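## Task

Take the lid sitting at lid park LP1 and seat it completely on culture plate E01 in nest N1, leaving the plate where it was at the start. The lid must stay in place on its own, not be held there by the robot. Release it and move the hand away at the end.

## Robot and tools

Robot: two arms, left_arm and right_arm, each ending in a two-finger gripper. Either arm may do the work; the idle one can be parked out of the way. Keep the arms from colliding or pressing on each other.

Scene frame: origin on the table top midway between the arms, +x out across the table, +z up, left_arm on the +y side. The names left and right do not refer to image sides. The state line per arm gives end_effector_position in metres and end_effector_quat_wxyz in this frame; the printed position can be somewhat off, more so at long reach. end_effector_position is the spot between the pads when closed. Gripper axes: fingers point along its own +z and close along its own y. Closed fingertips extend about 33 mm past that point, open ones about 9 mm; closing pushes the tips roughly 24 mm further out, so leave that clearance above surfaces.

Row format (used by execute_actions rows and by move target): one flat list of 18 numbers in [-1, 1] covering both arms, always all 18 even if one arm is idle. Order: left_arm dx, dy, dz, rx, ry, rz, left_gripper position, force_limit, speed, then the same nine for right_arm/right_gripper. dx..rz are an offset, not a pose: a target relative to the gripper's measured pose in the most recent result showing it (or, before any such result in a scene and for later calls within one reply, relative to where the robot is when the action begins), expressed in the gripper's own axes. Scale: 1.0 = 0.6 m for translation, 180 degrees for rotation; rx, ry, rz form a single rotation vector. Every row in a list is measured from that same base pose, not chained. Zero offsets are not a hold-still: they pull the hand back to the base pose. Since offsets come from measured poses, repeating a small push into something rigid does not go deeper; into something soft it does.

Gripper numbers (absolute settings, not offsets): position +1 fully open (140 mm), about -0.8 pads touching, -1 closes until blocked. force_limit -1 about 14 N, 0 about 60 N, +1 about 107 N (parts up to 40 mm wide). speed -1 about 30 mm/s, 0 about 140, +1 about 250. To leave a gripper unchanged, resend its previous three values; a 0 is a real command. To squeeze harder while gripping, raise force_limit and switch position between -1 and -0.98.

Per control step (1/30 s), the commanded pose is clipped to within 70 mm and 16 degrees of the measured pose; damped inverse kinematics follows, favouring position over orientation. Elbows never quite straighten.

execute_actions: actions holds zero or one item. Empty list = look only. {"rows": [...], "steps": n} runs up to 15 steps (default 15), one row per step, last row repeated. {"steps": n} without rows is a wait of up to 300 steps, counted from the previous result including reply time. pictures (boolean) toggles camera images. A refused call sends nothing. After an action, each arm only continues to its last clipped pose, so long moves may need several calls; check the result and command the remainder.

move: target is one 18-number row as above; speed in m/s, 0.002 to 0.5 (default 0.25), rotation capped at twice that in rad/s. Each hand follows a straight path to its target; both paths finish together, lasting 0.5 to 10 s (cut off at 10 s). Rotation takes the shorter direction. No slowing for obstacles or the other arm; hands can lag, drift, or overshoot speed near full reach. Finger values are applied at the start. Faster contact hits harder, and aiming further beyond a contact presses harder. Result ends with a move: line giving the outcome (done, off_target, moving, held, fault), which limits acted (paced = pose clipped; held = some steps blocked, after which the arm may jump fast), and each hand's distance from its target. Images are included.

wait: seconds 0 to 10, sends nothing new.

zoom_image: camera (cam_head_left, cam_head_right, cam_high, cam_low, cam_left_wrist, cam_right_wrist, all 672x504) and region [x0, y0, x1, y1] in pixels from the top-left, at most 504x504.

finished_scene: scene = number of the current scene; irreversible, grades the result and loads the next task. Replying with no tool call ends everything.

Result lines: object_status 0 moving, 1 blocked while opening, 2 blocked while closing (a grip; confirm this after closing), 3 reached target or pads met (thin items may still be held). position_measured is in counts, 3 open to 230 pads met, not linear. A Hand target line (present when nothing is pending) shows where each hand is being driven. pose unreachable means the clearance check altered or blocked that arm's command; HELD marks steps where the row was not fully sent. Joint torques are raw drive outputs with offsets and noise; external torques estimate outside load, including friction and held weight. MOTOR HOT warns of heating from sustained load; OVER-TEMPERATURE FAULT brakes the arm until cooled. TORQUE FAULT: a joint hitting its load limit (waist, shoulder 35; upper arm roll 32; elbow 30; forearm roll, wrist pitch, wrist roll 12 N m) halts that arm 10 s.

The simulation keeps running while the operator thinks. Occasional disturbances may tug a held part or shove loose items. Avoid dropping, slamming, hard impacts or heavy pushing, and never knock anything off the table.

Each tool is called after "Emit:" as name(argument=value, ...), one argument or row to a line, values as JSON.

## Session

Emit:
execute_actions(
  actions=[],
)

Scene clock: 0.00 s of 6000.00 s.
left_arm: end_effector_position=(+0.6853, +0.5320, +0.2115) position_measured=3 object_status=3 end_effector_quat_wxyz=(+0.183, +0.628, -0.492, +0.574) | right_arm: end_effector_position=(+0.4987, -0.3286, +0.4130) position_measured=3 object_status=3 end_effector_quat_wxyz=(-0.003, +0.920, -0.392, -0.010)
Joint positions: left_arm=[ 0.794  0.816 -0.161 -1.353 -1.156  1.658  0.942] | right_arm=[-0.004 -0.013 -0.007 -1.583  0.012  1.554 -0.779]
Joint velocities: left_arm=[ 0.    -0.001 -0.001  0.001 -0.001  0.001  0.001] | right_arm=[ 0.    -0.001 -0.    -0.001  0.002 -0.001  0.001]
Joint torques (N m, as the joint torque sensors report them, + toward a larger angle): no reading
External joint torques (N m, as the arm's controller estimates them; a push from outside toward a larger angle lowers the number): no reading
Hand target (left_arm): +0.685, +0.532, +0.212; +0.183, +0.628, -0.492, +0.574
Hand target (right_arm): +0.499, -0.329, +0.413; -0.003, +0.920, -0.392, -0.010

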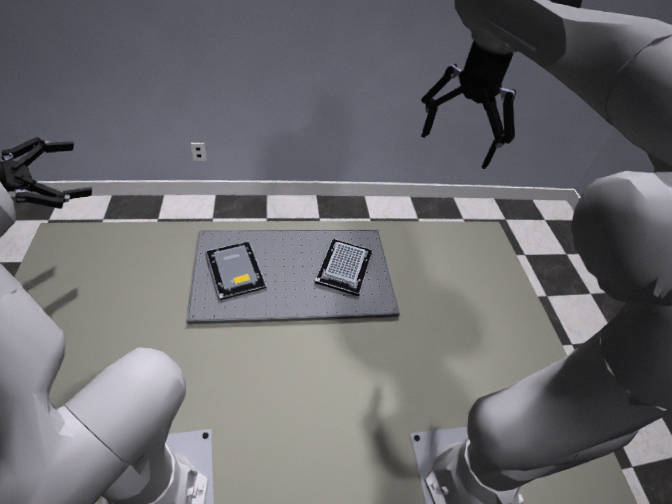

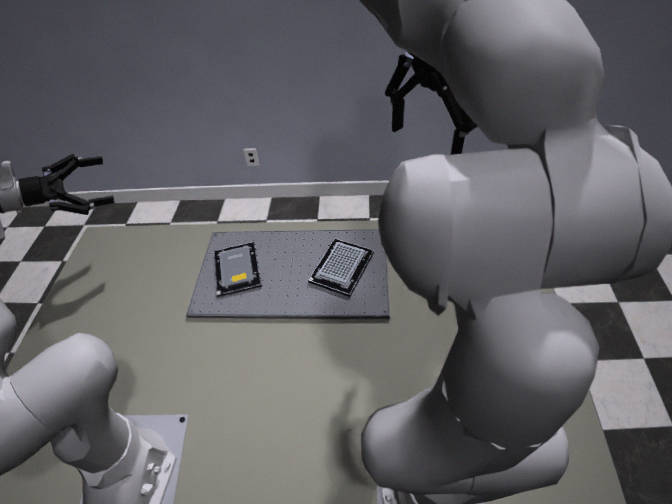

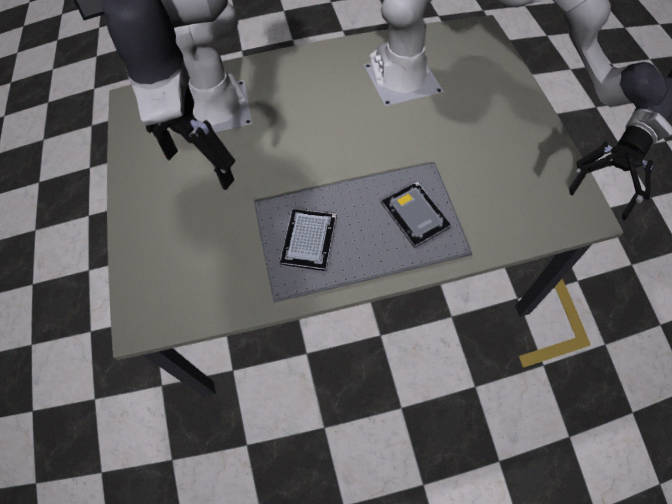

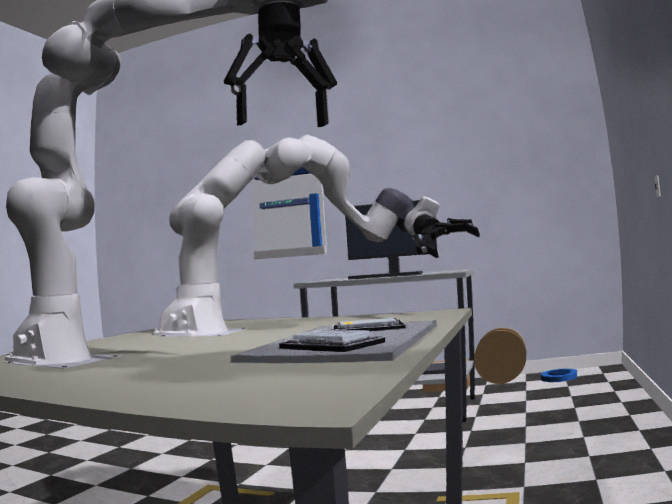

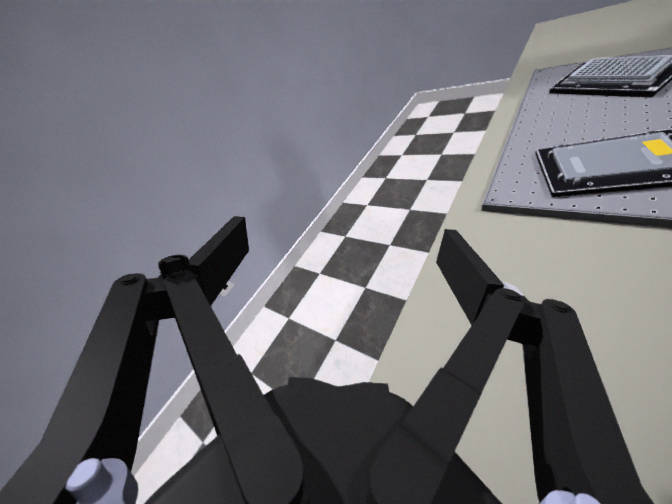

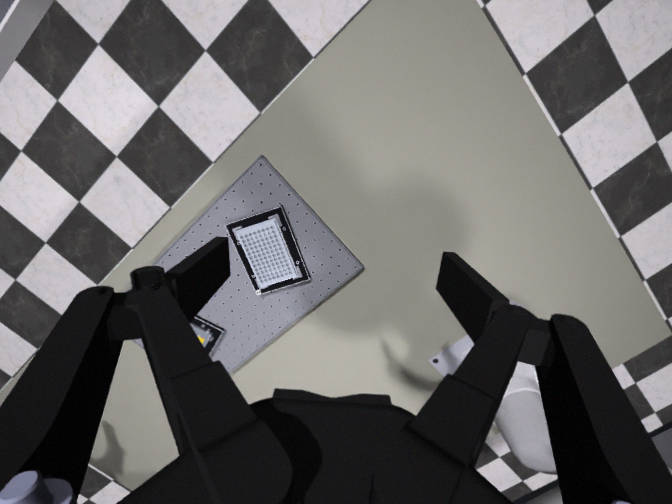

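Emit:
zoom_image(
  camera="cam_head_left",
  region=[180, 220, 410, 330],
)

Emit:
zoom_image(
  camera="cam_high",
  region=[250, 160, 480, 310],
)

Emit:
zoom_image(
  camera="cam_left_wrist",
  region=[520, 40, 672, 210],
)

Emit:
zoom_image(
  camera="cam_low",
  region=[270, 305, 420, 360],
)

Region (180, 220, 410, 330) of cam_head_left's 672x504 image, scaled by 2.191, with more detail than that image has; it fills the top 241 rows of this view, and the rest is white.

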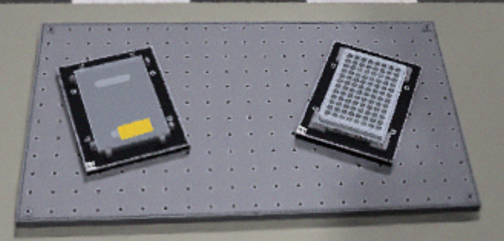

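Region (250, 160, 480, 310) of cam_high's 672x504 image, scaled by 2.191, with more detail than that image has; it fills the top 329 rows of this view, and the rest is white.

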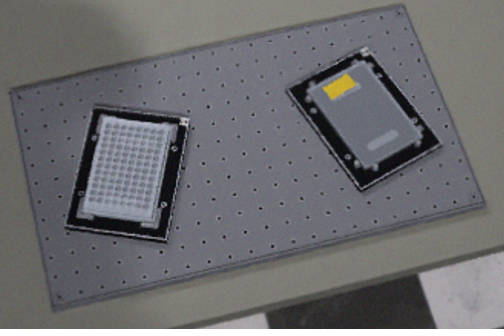

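Region (520, 40, 672, 210) of cam_left_wrist's 672x504 image, scaled by 2.965, with more detail than that image has; it fills the left 451 columns of this view, and the rest is white.

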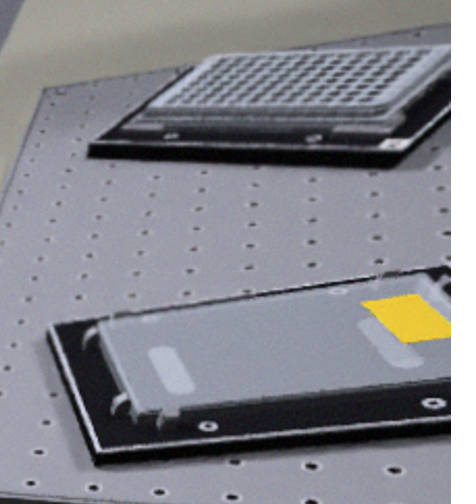

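Region (270, 305, 420, 360) of cam_low's 672x504 image, scaled by 3.360, with more detail than that image has; it fills the top 185 rows of this view, and the rest is white.

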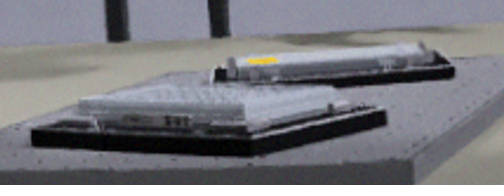

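Emit:
move(
  target=[0, 0, 0, 0, 0, 0, 1, 0, 0, -0.566, -0.5425, 0.5325, -0.0032, 0.0063, -0.3675, 0.4, -0.4, 0],
  speed=0.25,
)

Emit:
zoom_image(
  camera="cam_right_wrist",
  region=[210, 70, 460, 320],
)

Scene clock: 21.33 s of 6000.00 s.
left_arm: end_effector_position=(+0.6853, +0.5320, +0.2115) position_measured=3 object_status=3 end_effector_quat_wxyz=(+0.183, +0.628, -0.492, +0.574) | right_arm: end_effector_position=(+0.4977, +0.1345, +0.0954) position_measured=78 object_status=3 end_effector_quat_wxyz=(+0.011, +0.986, +0.164, +0.000)
Joint positions: left_arm=[ 0.794  0.816 -0.161 -1.353 -1.156  1.658  0.942] | right_arm=[ 0.455  0.666  0.334 -1.457 -0.255  2.069 -1.057]
Joint velocities: left_arm=[-0.    -0.001 -0.001  0.     0.001 -0.001  0.   ] | right_arm=[ 0.001  0.001 -0.001  0.003 -0.003 -0.007 -0.027]
Joint torques (N m, as the joint torque sensors report them, + toward a larger angle): left_arm=[  0.28 -51.86  -3.85  21.21  -1.48  -0.65  -0.04] | right_arm=[ -0.69 -45.53   7.95  24.93   0.17   2.35  -0.49]
External joint torques (N m, as the arm's controller estimates them; a push from outside toward a larger angle lowers the number): left_arm=[ 0.33  0.1   0.75 -0.71  0.04 -0.04 -0.05] | right_arm=[-0.68  3.62  1.2   1.85 -0.55 -0.13 -0.49]
Hand target (left_arm): +0.685, +0.532, +0.212; +0.183, +0.628, -0.492, +0.574
Hand target (right_arm): +0.497, +0.134, +0.095; +0.012, +0.985, +0.172, -0.001
Off the commanded pose (left_arm): 0.000 m, 0 deg.
Off the commanded pose (right_arm): 0.013 m, 2 deg.
After step 90, 15.40 s passed at rest.
move: off_target (right_arm)

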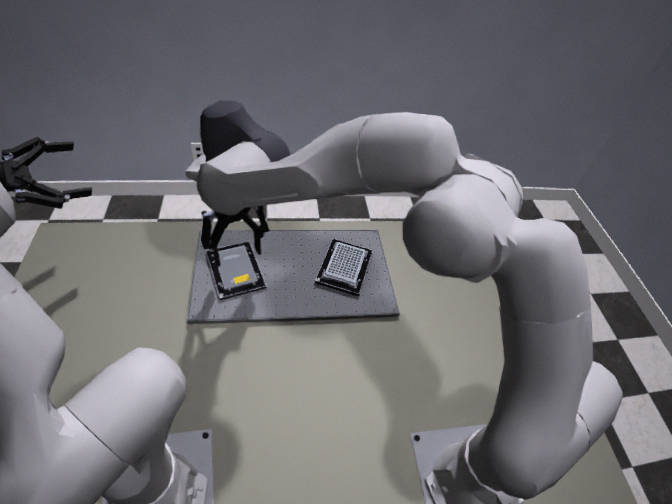

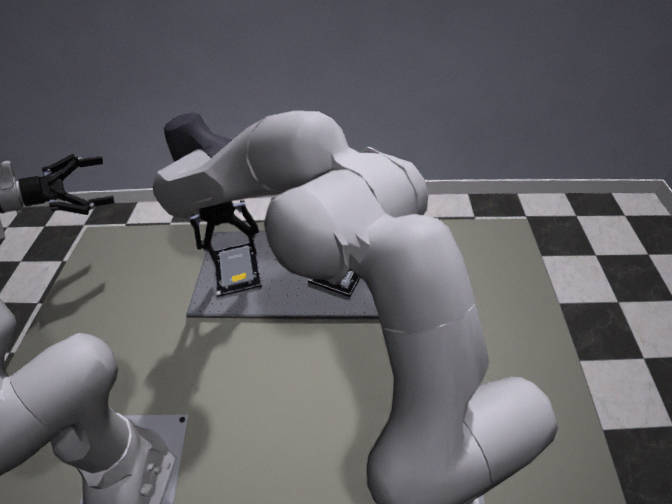

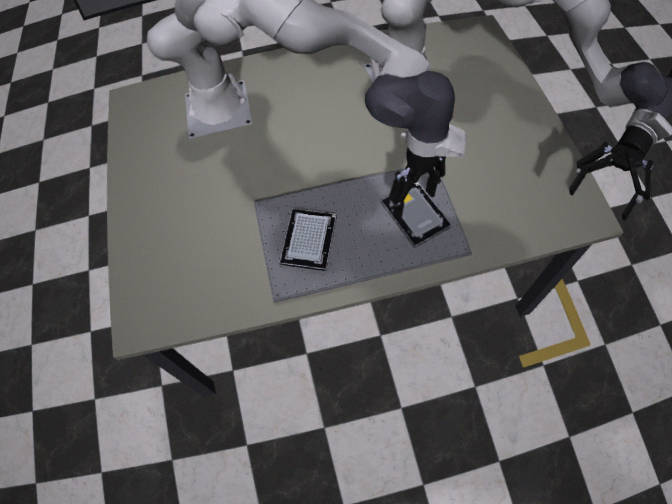

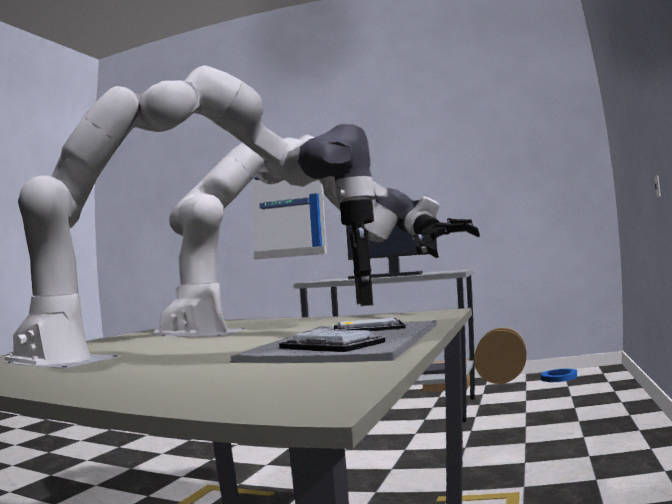

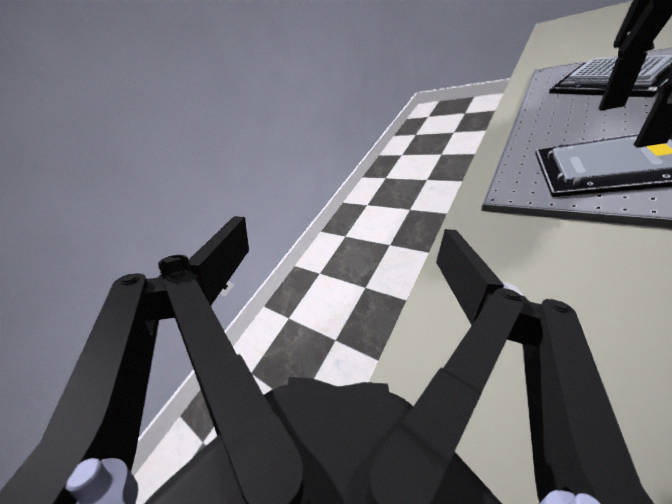

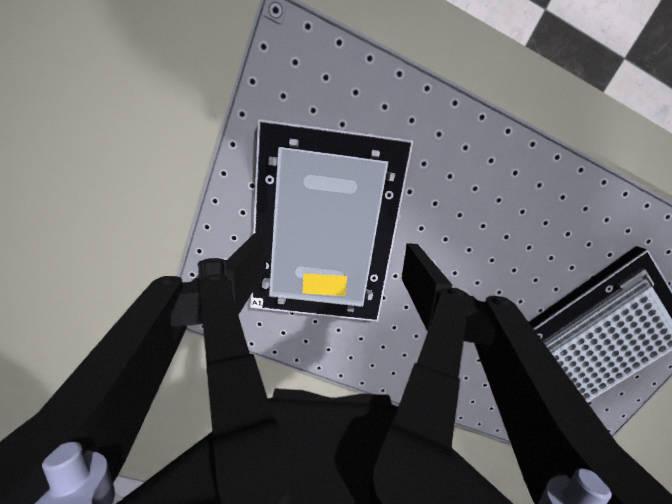

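Region (210, 70, 460, 320) of cam_right_wrist's 672x504 image, scaled by 2.016, with more detail than that image has.

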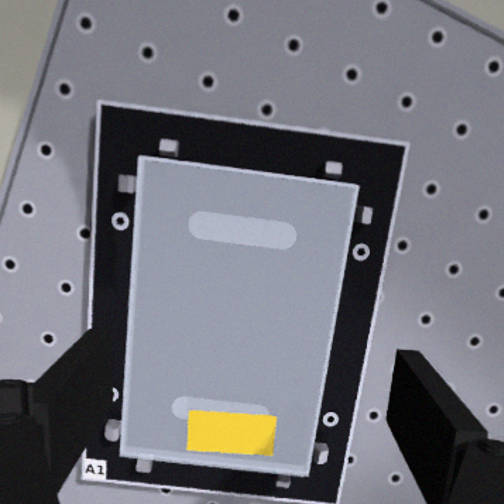

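Emit:
move(
  target=[0, 0, 0, 0, 0, 0, 1, 0, 0, 0, -0.015, 0.057, 0.0069, 0.0011, 0.017, 0.4, -0.4, 0],
  speed=0.04,
)

Emit:
zoom_image(
  camera="cam_right_wrist",
  region=[210, 100, 460, 350],
)

Emit:
zoom_image(
  camera="cam_low",
  region=[325, 290, 415, 345],
)

Emit:
zoom_image(
  camera="cam_left_wrist",
  region=[520, 60, 672, 210],
)

Scene clock: 29.87 s of 6000.00 s.
left_arm: end_effector_position=(+0.6853, +0.5320, +0.2115) position_measured=3 object_status=3 end_effector_quat_wxyz=(+0.183, +0.628, -0.492, +0.574) | right_arm: end_effector_position=(+0.4954, +0.1414, +0.0619) position_measured=78 object_status=3 end_effector_quat_wxyz=(+0.002, +0.989, +0.145, -0.001)
Joint positions: left_arm=[ 0.794  0.816 -0.161 -1.353 -1.156  1.658  0.942] | right_arm=[ 0.461  0.709  0.326 -1.477 -0.253  2.142 -1.014]
Joint velocities: left_arm=[ 0.    -0.001 -0.    -0.     0.001  0.     0.001] | right_arm=[-0.001 -0.001  0.001  0.    -0.001  0.016  0.025]
Joint torques (N m, as the joint torque sensors report them, + toward a larger angle): left_arm=[  0.39 -51.69  -3.93  21.5   -1.53  -0.63  -0.02] | right_arm=[  0.86 -46.91   5.15  23.51   1.12   2.99   0.12]
External joint torques (N m, as the arm's controller estimates them; a push from outside toward a larger angle lowers the number): left_arm=[ 0.42  0.35  0.68 -0.46 -0.01 -0.03 -0.02] | right_arm=[ 0.8   3.02 -1.99  0.78  0.41  0.47  0.12]
Hand target (left_arm): +0.685, +0.532, +0.212; +0.183, +0.628, -0.492, +0.574
Hand target (right_arm): +0.496, +0.142, +0.061; +0.000, +0.990, +0.138, +0.000
Off the commanded pose (left_arm): 0.000 m, 0 deg.
Off the commanded pose (right_arm): 0.001 m, 1 deg.
After step 90, 4.33 s passed at rest.
move: done

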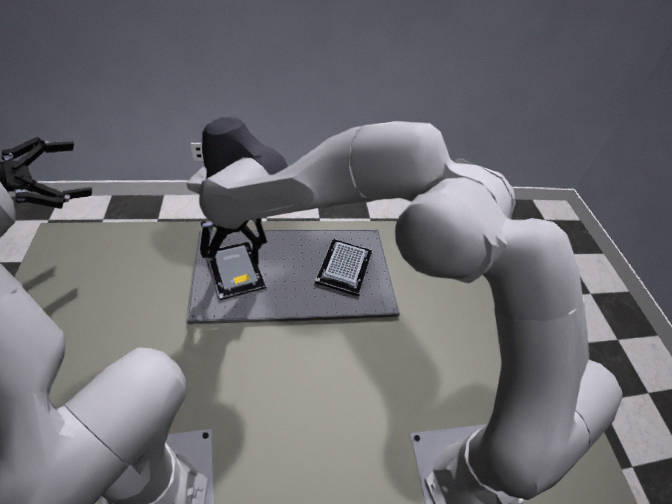

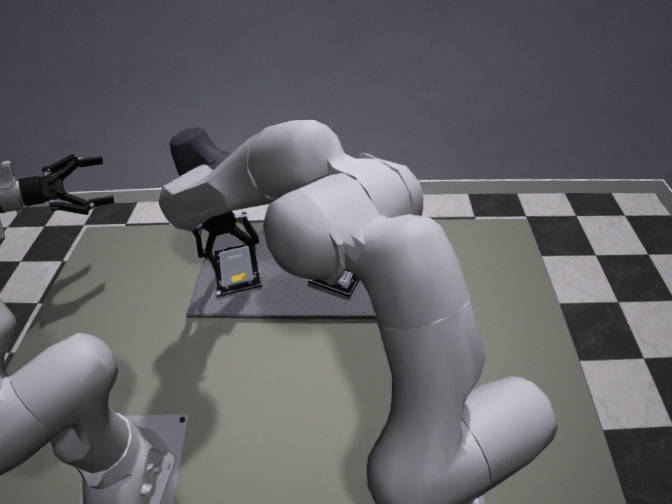

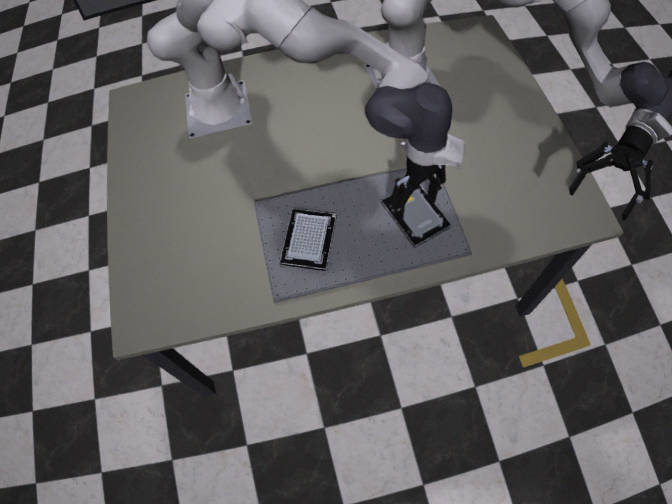

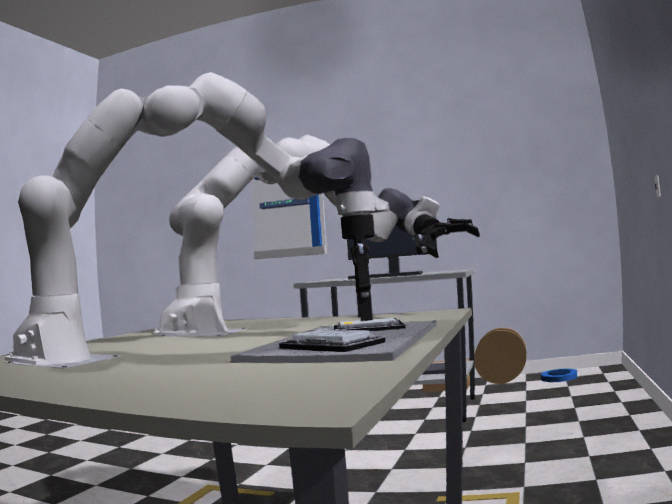

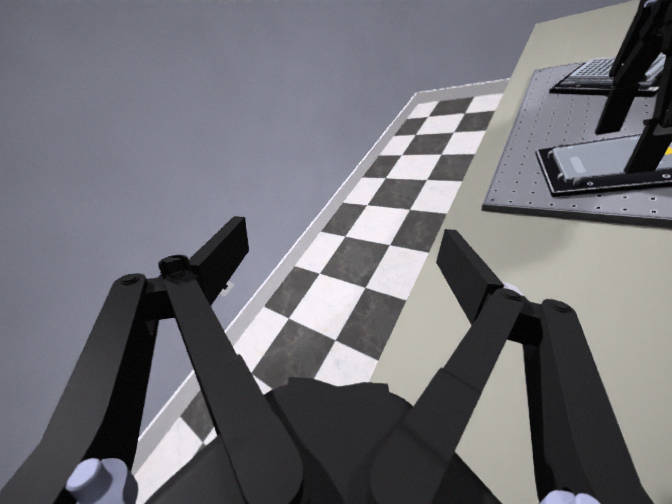

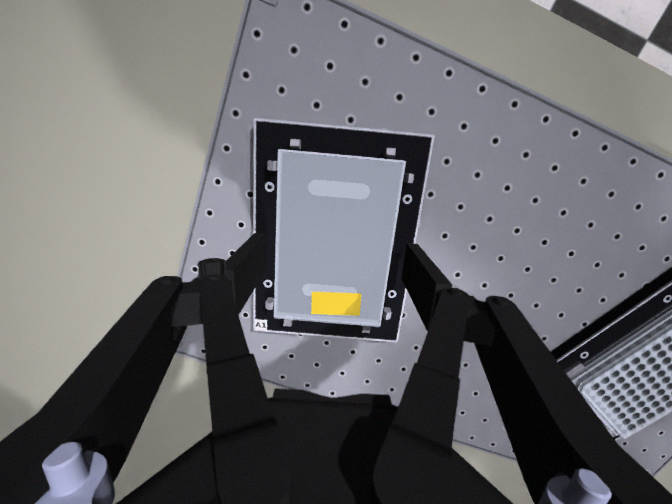

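Region (210, 100, 460, 350) of cam_right_wrist's 672x504 image, scaled by 2.016, with more detail than that image has.

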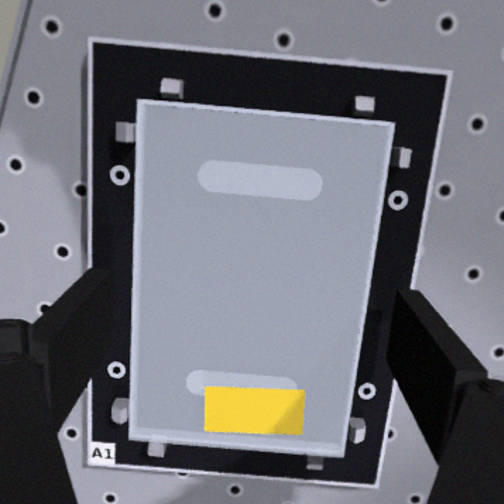

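Region (325, 290, 415, 345) of cam_low's 672x504 image, scaled by 5.600, with more detail than that image has.

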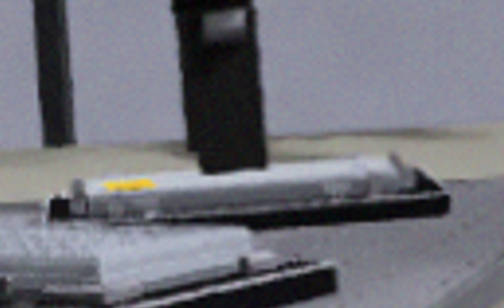

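Region (520, 60, 672, 210) of cam_left_wrist's 672x504 image, scaled by 3.316, with more detail than that image has; it fills the top 497 rows of this view, and the rest is white.

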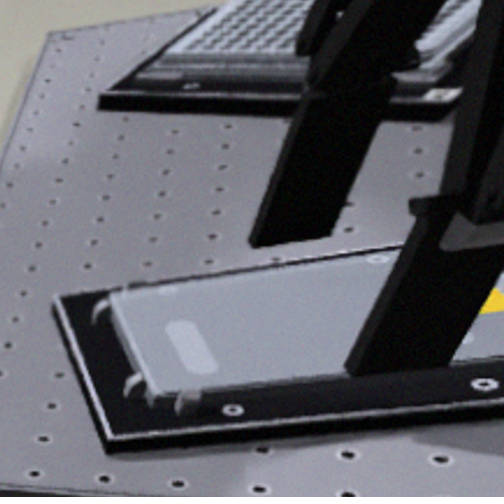

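Emit:
move(
  target=[0, 0, 0, 0, 0, 0, 1, 0, 0, 0, 0, 0.018, 0, 0, 0.0075, 0.36, -0.4, -0.5],
  speed=0.012,
)

Emit:
zoom_image(
  camera="cam_right_wrist",
  region=[210, 100, 460, 350],
)

Emit:
zoom_image(
  camera="cam_low",
  region=[325, 290, 415, 345],
)

Emit:
zoom_image(
  camera="cam_left_wrist",
  region=[572, 110, 672, 210],
)

Scene clock: 36.20 s of 6000.00 s.
left_arm: end_effector_position=(+0.6853, +0.5320, +0.2115) position_measured=3 object_status=3 end_effector_quat_wxyz=(+0.183, +0.628, -0.492, +0.574) | right_arm: end_effector_position=(+0.4955, +0.1415, +0.0527) position_measured=84 object_status=3 end_effector_quat_wxyz=(+0.001, +0.991, +0.136, -0.001)
Joint positions: left_arm=[ 0.794  0.816 -0.161 -1.353 -1.156  1.658  0.942] | right_arm=[ 0.464  0.722  0.321 -1.478 -0.253  2.156 -0.998]
Joint velocities: left_arm=[-0.001 -0.     0.001  0.     0.    -0.    -0.001] | right_arm=[ 0.001  0.002 -0.002 -0.    -0.     0.005  0.008]
Joint torques (N m, as the joint torque sensors report them, + toward a larger angle): left_arm=[ -0.09 -51.78  -3.63  21.58  -1.55  -0.6   -0.02] | right_arm=[  0.99 -46.65   5.38  23.2    0.26   3.05   0.19]
External joint torques (N m, as the arm's controller estimates them; a push from outside toward a larger angle lowers the number): left_arm=[-0.27  0.21  0.82 -0.37 -0.03 -0.02 -0.03] | right_arm=[ 1.08  3.38 -1.63  0.62 -0.45  0.55  0.19]
Hand target (left_arm): +0.685, +0.532, +0.212; +0.183, +0.628, -0.492, +0.574
Hand target (right_arm): +0.496, +0.141, +0.051; +0.002, +0.991, +0.133, -0.001
Off the commanded pose (left_arm): 0.000 m, 0 deg.
Off the commanded pose (right_arm): 0.002 m, 0 deg.
After step 90, 2.20 s passed at rest.
move: done

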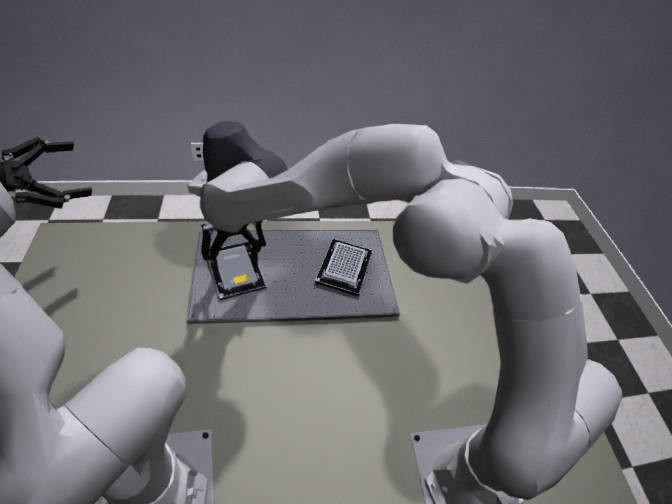

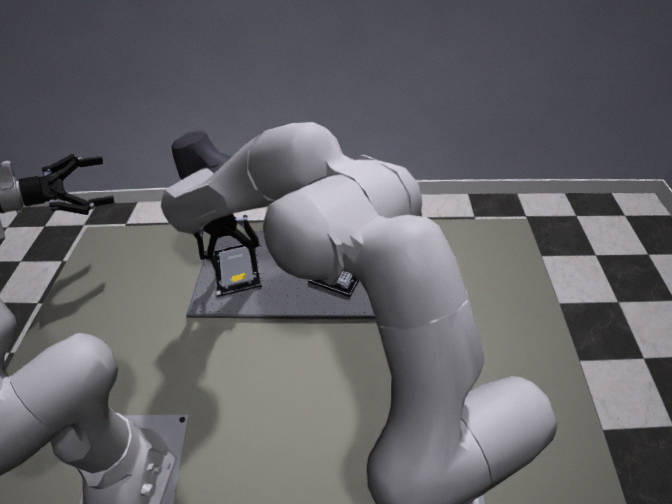

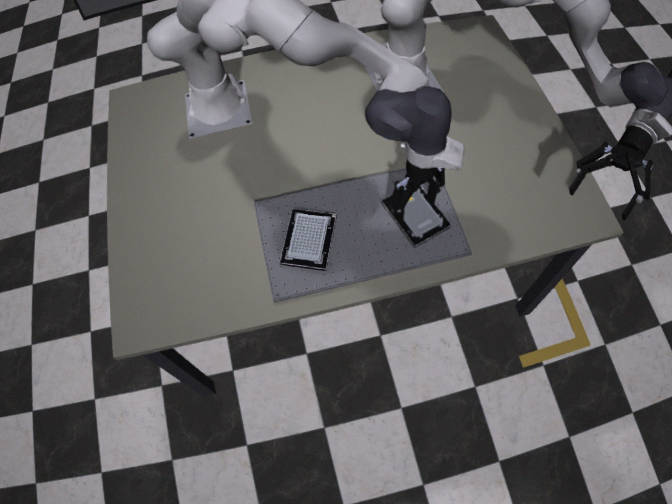

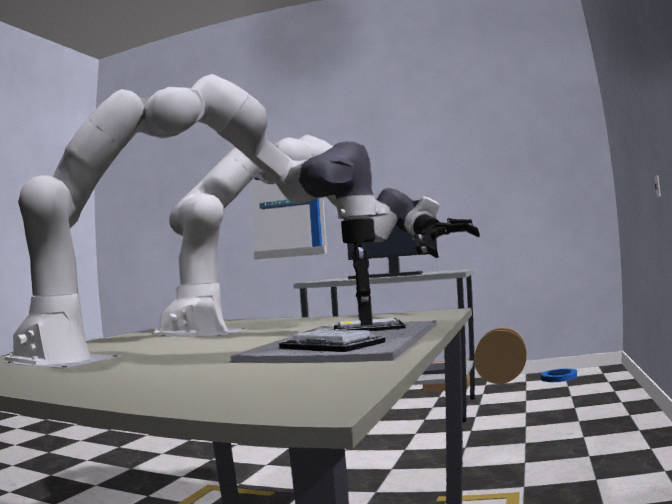

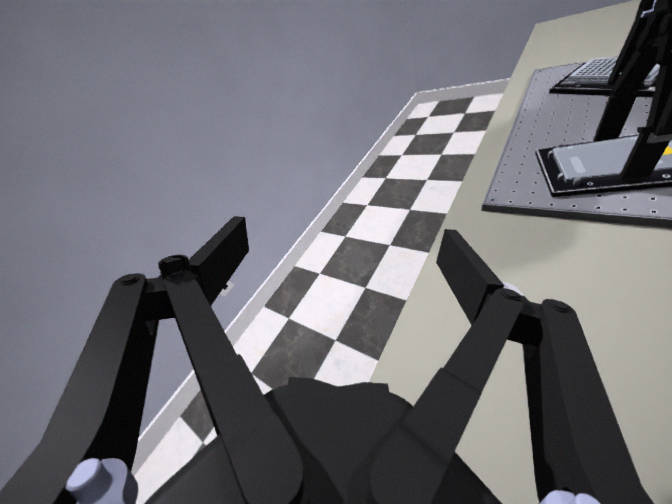

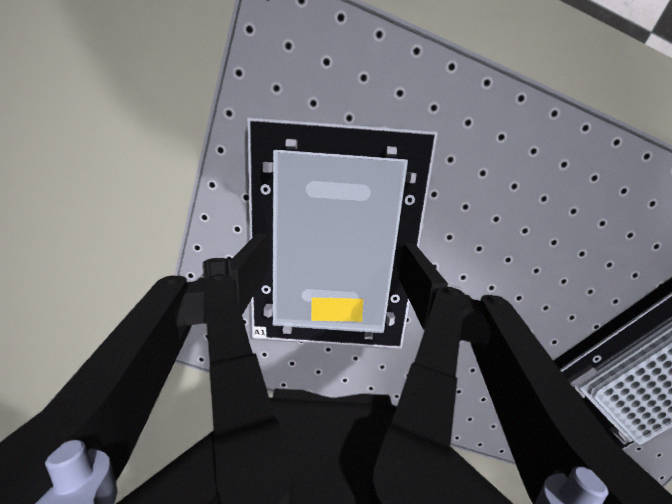

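Region (210, 100, 460, 350) of cam_right_wrist's 672x504 image, scaled by 2.016, with more detail than that image has.

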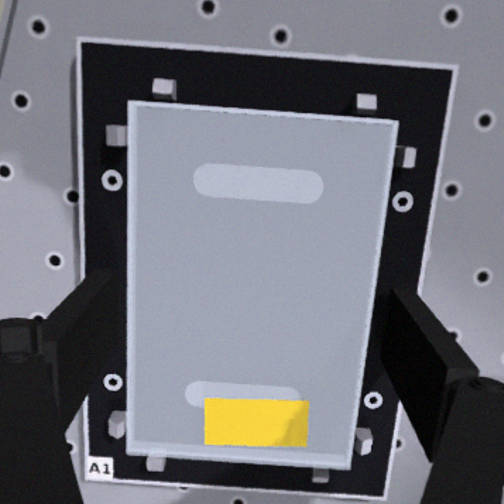

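Region (325, 290, 415, 345) of cam_low's 672x504 image, scaled by 5.600, with more detail than that image has.

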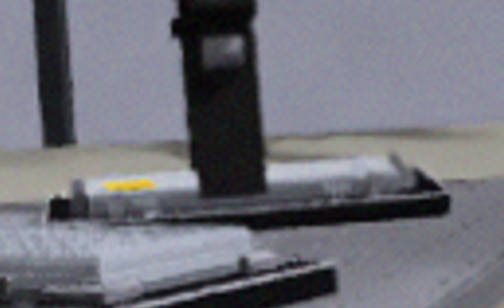

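Region (572, 110, 672, 210) of cam_left_wrist's 672x504 image, scaled by 5.040, with more detail than that image has.

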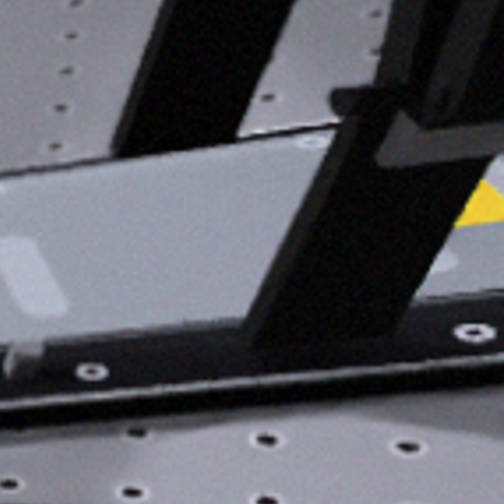

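Emit:
move(
  target=[0, 0, 0, 0, 0, 0, 1, 0, 0, 0, 0, 0.007, 0, 0, 0, 0.36, -0.4, -0.5],
  speed=0.006,
)

Emit:
zoom_image(
  camera="cam_low",
  region=[325, 290, 415, 345],
)

Scene clock: 40.20 s of 6000.00 s.
left_arm: end_effector_position=(+0.6853, +0.5320, +0.2115) position_measured=3 object_status=3 end_effector_quat_wxyz=(+0.183, +0.628, -0.492, +0.574) | right_arm: end_effector_position=(+0.4952, +0.1418, +0.0498) position_measured=84 object_status=3 end_effector_quat_wxyz=(+0.001, +0.991, +0.135, -0.002)
Joint positions: left_arm=[ 0.794  0.816 -0.161 -1.353 -1.156  1.658  0.942] | right_arm=[ 0.464  0.727  0.32  -1.478 -0.253  2.16  -0.995]
Joint velocities: left_arm=[ 0.     0.     0.001 -0.001 -0.     0.001  0.001] | right_arm=[-0.     0.     0.    -0.001 -0.001  0.003  0.001]
Joint torques (N m, as the joint torque sensors report them, + toward a larger angle): left_arm=[  0.28 -52.04  -3.54  21.21  -1.57  -0.66  -0.03] | right_arm=[  0.04 -46.77   6.14  23.43   0.1    3.06  -0.21]
External joint torques (N m, as the arm's controller estimates them; a push from outside toward a larger angle lowers the number): left_arm=[ 0.14 -0.11  0.93 -0.7  -0.06 -0.07 -0.03] | right_arm=[ 0.16  3.2  -0.88  0.93 -0.6   0.55 -0.21]
Hand target (left_arm): +0.685, +0.532, +0.212; +0.183, +0.628, -0.492, +0.574
Hand target (right_arm): +0.496, +0.142, +0.048; +0.001, +0.991, +0.136, -0.001
Off the commanded pose (left_arm): 0.000 m, 0 deg.
Off the commanded pose (right_arm): 0.001 m, 0 deg.
After step 90, 0.07 s passed at rest.
move: done

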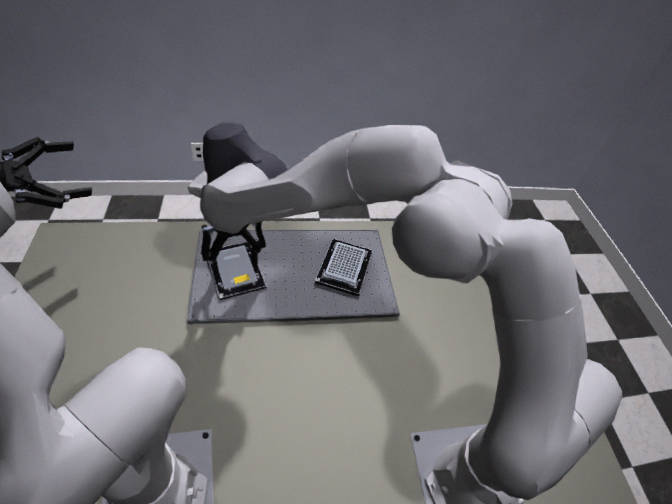

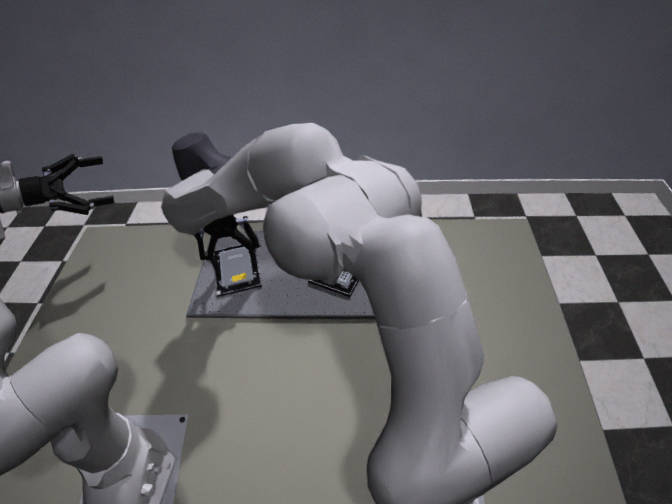

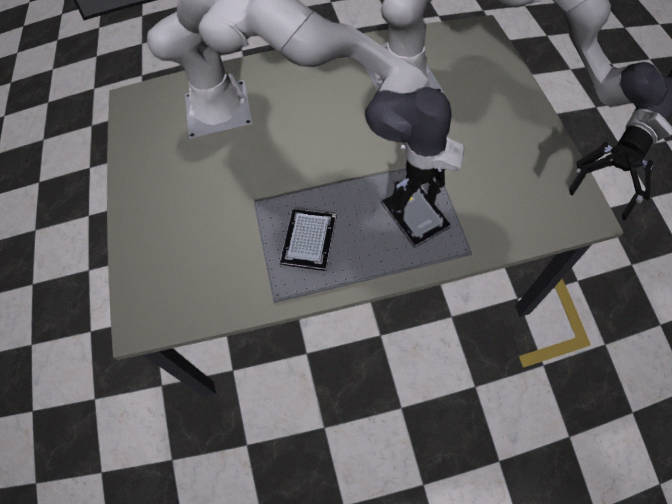

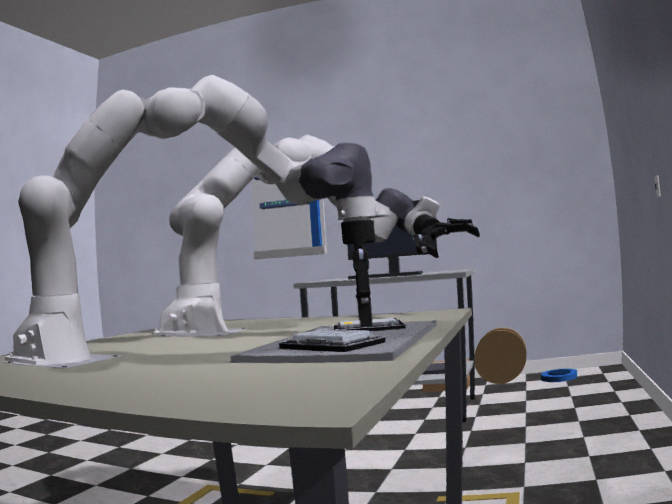

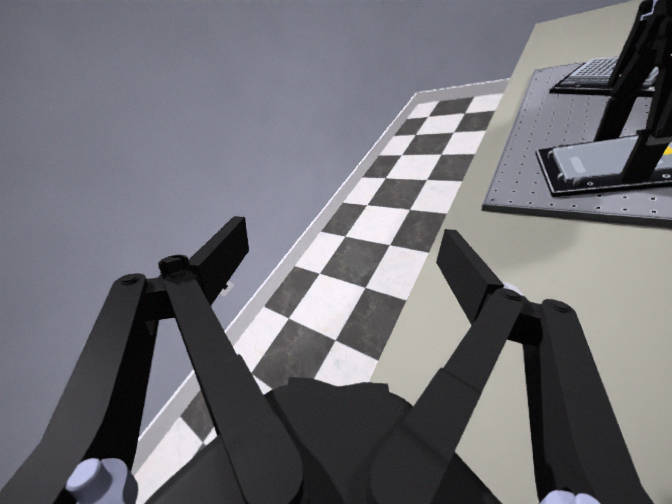

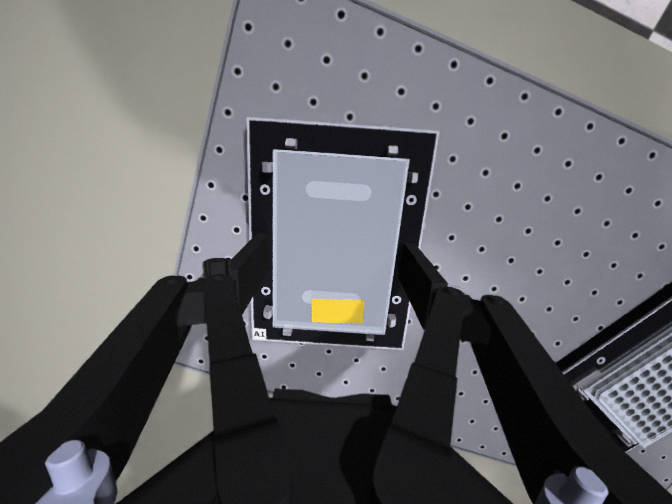

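Region (325, 290, 415, 345) of cam_low's 672x504 image, scaled by 5.600, with more detail than that image has.

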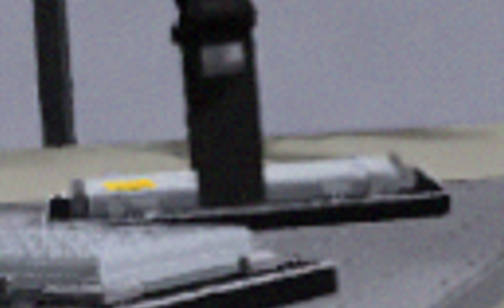

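Close, then lift.

Emit:
execute_actions(
  actions=[
    {"rows": [[0, 0, 0, 0, 0, 0, 1, 0, 0, 0, 0, 0, 0, 0, 0, -1, -0.4, -1]], "steps": 15},
  ],
  pictures=false,
)

Emit:
execute_actions(
  actions=[
    {"steps": 15},
  ],
  pictures=false,
)

Scene clock: 43.80 s of 6000.00 s.
left_arm: end_effector_position=(+0.6853, +0.5320, +0.2115) position_measured=3 object_status=3 end_effector_quat_wxyz=(+0.183, +0.628, -0.492, +0.574) | right_arm: end_effector_position=(+0.4956, +0.1417, +0.0507) position_measured=103 object_status=0 end_effector_quat_wxyz=(+0.001, +0.991, +0.135, -0.002)
Joint positions: left_arm=[ 0.794  0.816 -0.161 -1.353 -1.156  1.658  0.942] | right_arm=[ 0.464  0.725  0.32  -1.478 -0.253  2.16  -0.995]
Joint velocities: left_arm=[ 0.     0.     0.001  0.001 -0.001  0.001  0.   ] | right_arm=[-0.001  0.    -0.     0.    -0.001  0.     0.001]
Joint torques (N m, as the joint torque sensors report them, + toward a larger angle): left_arm=[  0.06 -51.95  -3.54  21.49  -1.59  -0.61  -0.03] | right_arm=[  0.21 -46.76   6.79  23.69   0.68   2.76  -0.16]
External joint torques (N m, as the arm's controller estimates them; a push from outside toward a larger angle lowers the number): left_arm=[ 0.11  0.19  1.08 -0.53 -0.06 -0.01 -0.04] | right_arm=[ 0.26  3.57 -0.32  0.97 -0.02  0.21 -0.16]
Hand target (left_arm): +0.685, +0.532, +0.212; +0.183, +0.628, -0.492, +0.574
Hand target (right_arm): +0.495, +0.142, +0.050; +0.001, +0.991, +0.135, -0.002
Off the commanded pose (left_arm): 0.000 m, 0 deg.
Off the commanded pose (right_arm): 0.001 m, 0 deg.
Steps of this call (steps 1 to 90: nothing new was sent; then 0.10 s passed at rest; steps 91 to 105: all 15 steps of this action). Readings (end_effector_position | what the end effector reports):
91: left_arm (+0.6853, +0.5320, +0.2115) | right_arm (+0.4953, +0.1419, +0.0498) | left_arm position_measured=3 object_status=3 | right_arm position_measured=84 object_status=0
92: left_arm (+0.6853, +0.5320, +0.2115) | right_arm (+0.4953, +0.1419, +0.0498) | left_arm position_measured=3 object_status=3 | right_arm position_measured=85 object_status=0
94: left_arm (+0.6853, +0.5320, +0.2115) | right_arm (+0.4953, +0.1419, +0.0498) | left_arm position_measured=3 object_status=3 | right_arm position_measured=88 object_status=0
98: left_arm (+0.6853, +0.5320, +0.2115) | right_arm (+0.4955, +0.1415, +0.0500) | left_arm position_measured=3 object_status=3 | right_arm position_measured=95 object_status=0
105: the state above

Scene clock: 44.30 s of 6000.00 s.
left_arm: end_effector_position=(+0.6853, +0.5320, +0.2115) position_measured=3 object_status=3 end_effector_quat_wxyz=(+0.183, +0.628, -0.492, +0.574) | right_arm: end_effector_position=(+0.4956, +0.1417, +0.0507) position_measured=103 object_status=2 end_effector_quat_wxyz=(+0.001, +0.991, +0.135, -0.002)
Joint positions: left_arm=[ 0.794  0.816 -0.161 -1.353 -1.156  1.658  0.942] | right_arm=[ 0.464  0.725  0.32  -1.478 -0.253  2.16  -0.995]
Joint velocities: left_arm=[ 0.001  0.001  0.002 -0.001 -0.     0.     0.   ] | right_arm=[ 0.001  0.001 -0.     0.001 -0.    -0.    -0.   ]
Joint torques (N m, as the joint torque sensors report them, + toward a larger angle): left_arm=[  0.   -51.96  -3.55  21.58  -1.55  -0.6   -0.01] | right_arm=[ -0.45 -47.14   6.78  23.86   0.7    2.75  -0.12]
External joint torques (N m, as the arm's controller estimates them; a push from outside toward a larger angle lowers the number): left_arm=[-0.16 -0.04  0.92 -0.33 -0.03 -0.01 -0.02] | right_arm=[-0.58  2.73 -0.39  1.43  0.    0.25 -0.12]
Hand target (left_arm): +0.685, +0.532, +0.212; +0.183, +0.628, -0.492, +0.574
Hand target (right_arm): +0.495, +0.142, +0.050; +0.001, +0.991, +0.135, -0.002
Off the commanded pose (left_arm): 0.000 m, 0 deg.
Off the commanded pose (right_arm): 0.001 m, 0 deg.
Steps of this call (steps 1 to 15: nothing new was sent). Readings (end_effector_position | what the end effector reports):
1: left_arm (+0.6853, +0.5320, +0.2115) | right_arm (+0.4956, +0.1417, +0.0507) | left_arm position_measured=3 object_status=3 | right_arm position_measured=103 object_status=0
2: left_arm (+0.6853, +0.5320, +0.2115) | right_arm (+0.4956, +0.1417, +0.0507) | left_arm position_measured=3 object_status=3 | right_arm position_measured=103 object_status=0
4: left_arm (+0.6853, +0.5320, +0.2115) | right_arm (+0.4956, +0.1417, +0.0507) | left_arm position_measured=3 object_status=3 | right_arm position_measured=103 object_status=2
8: left_arm (+0.6853, +0.5320, +0.2115) | right_arm (+0.4956, +0.1417, +0.0507) | left_arm position_measured=3 object_status=3 | right_arm position_measured=103 object_status=2
15: the state above


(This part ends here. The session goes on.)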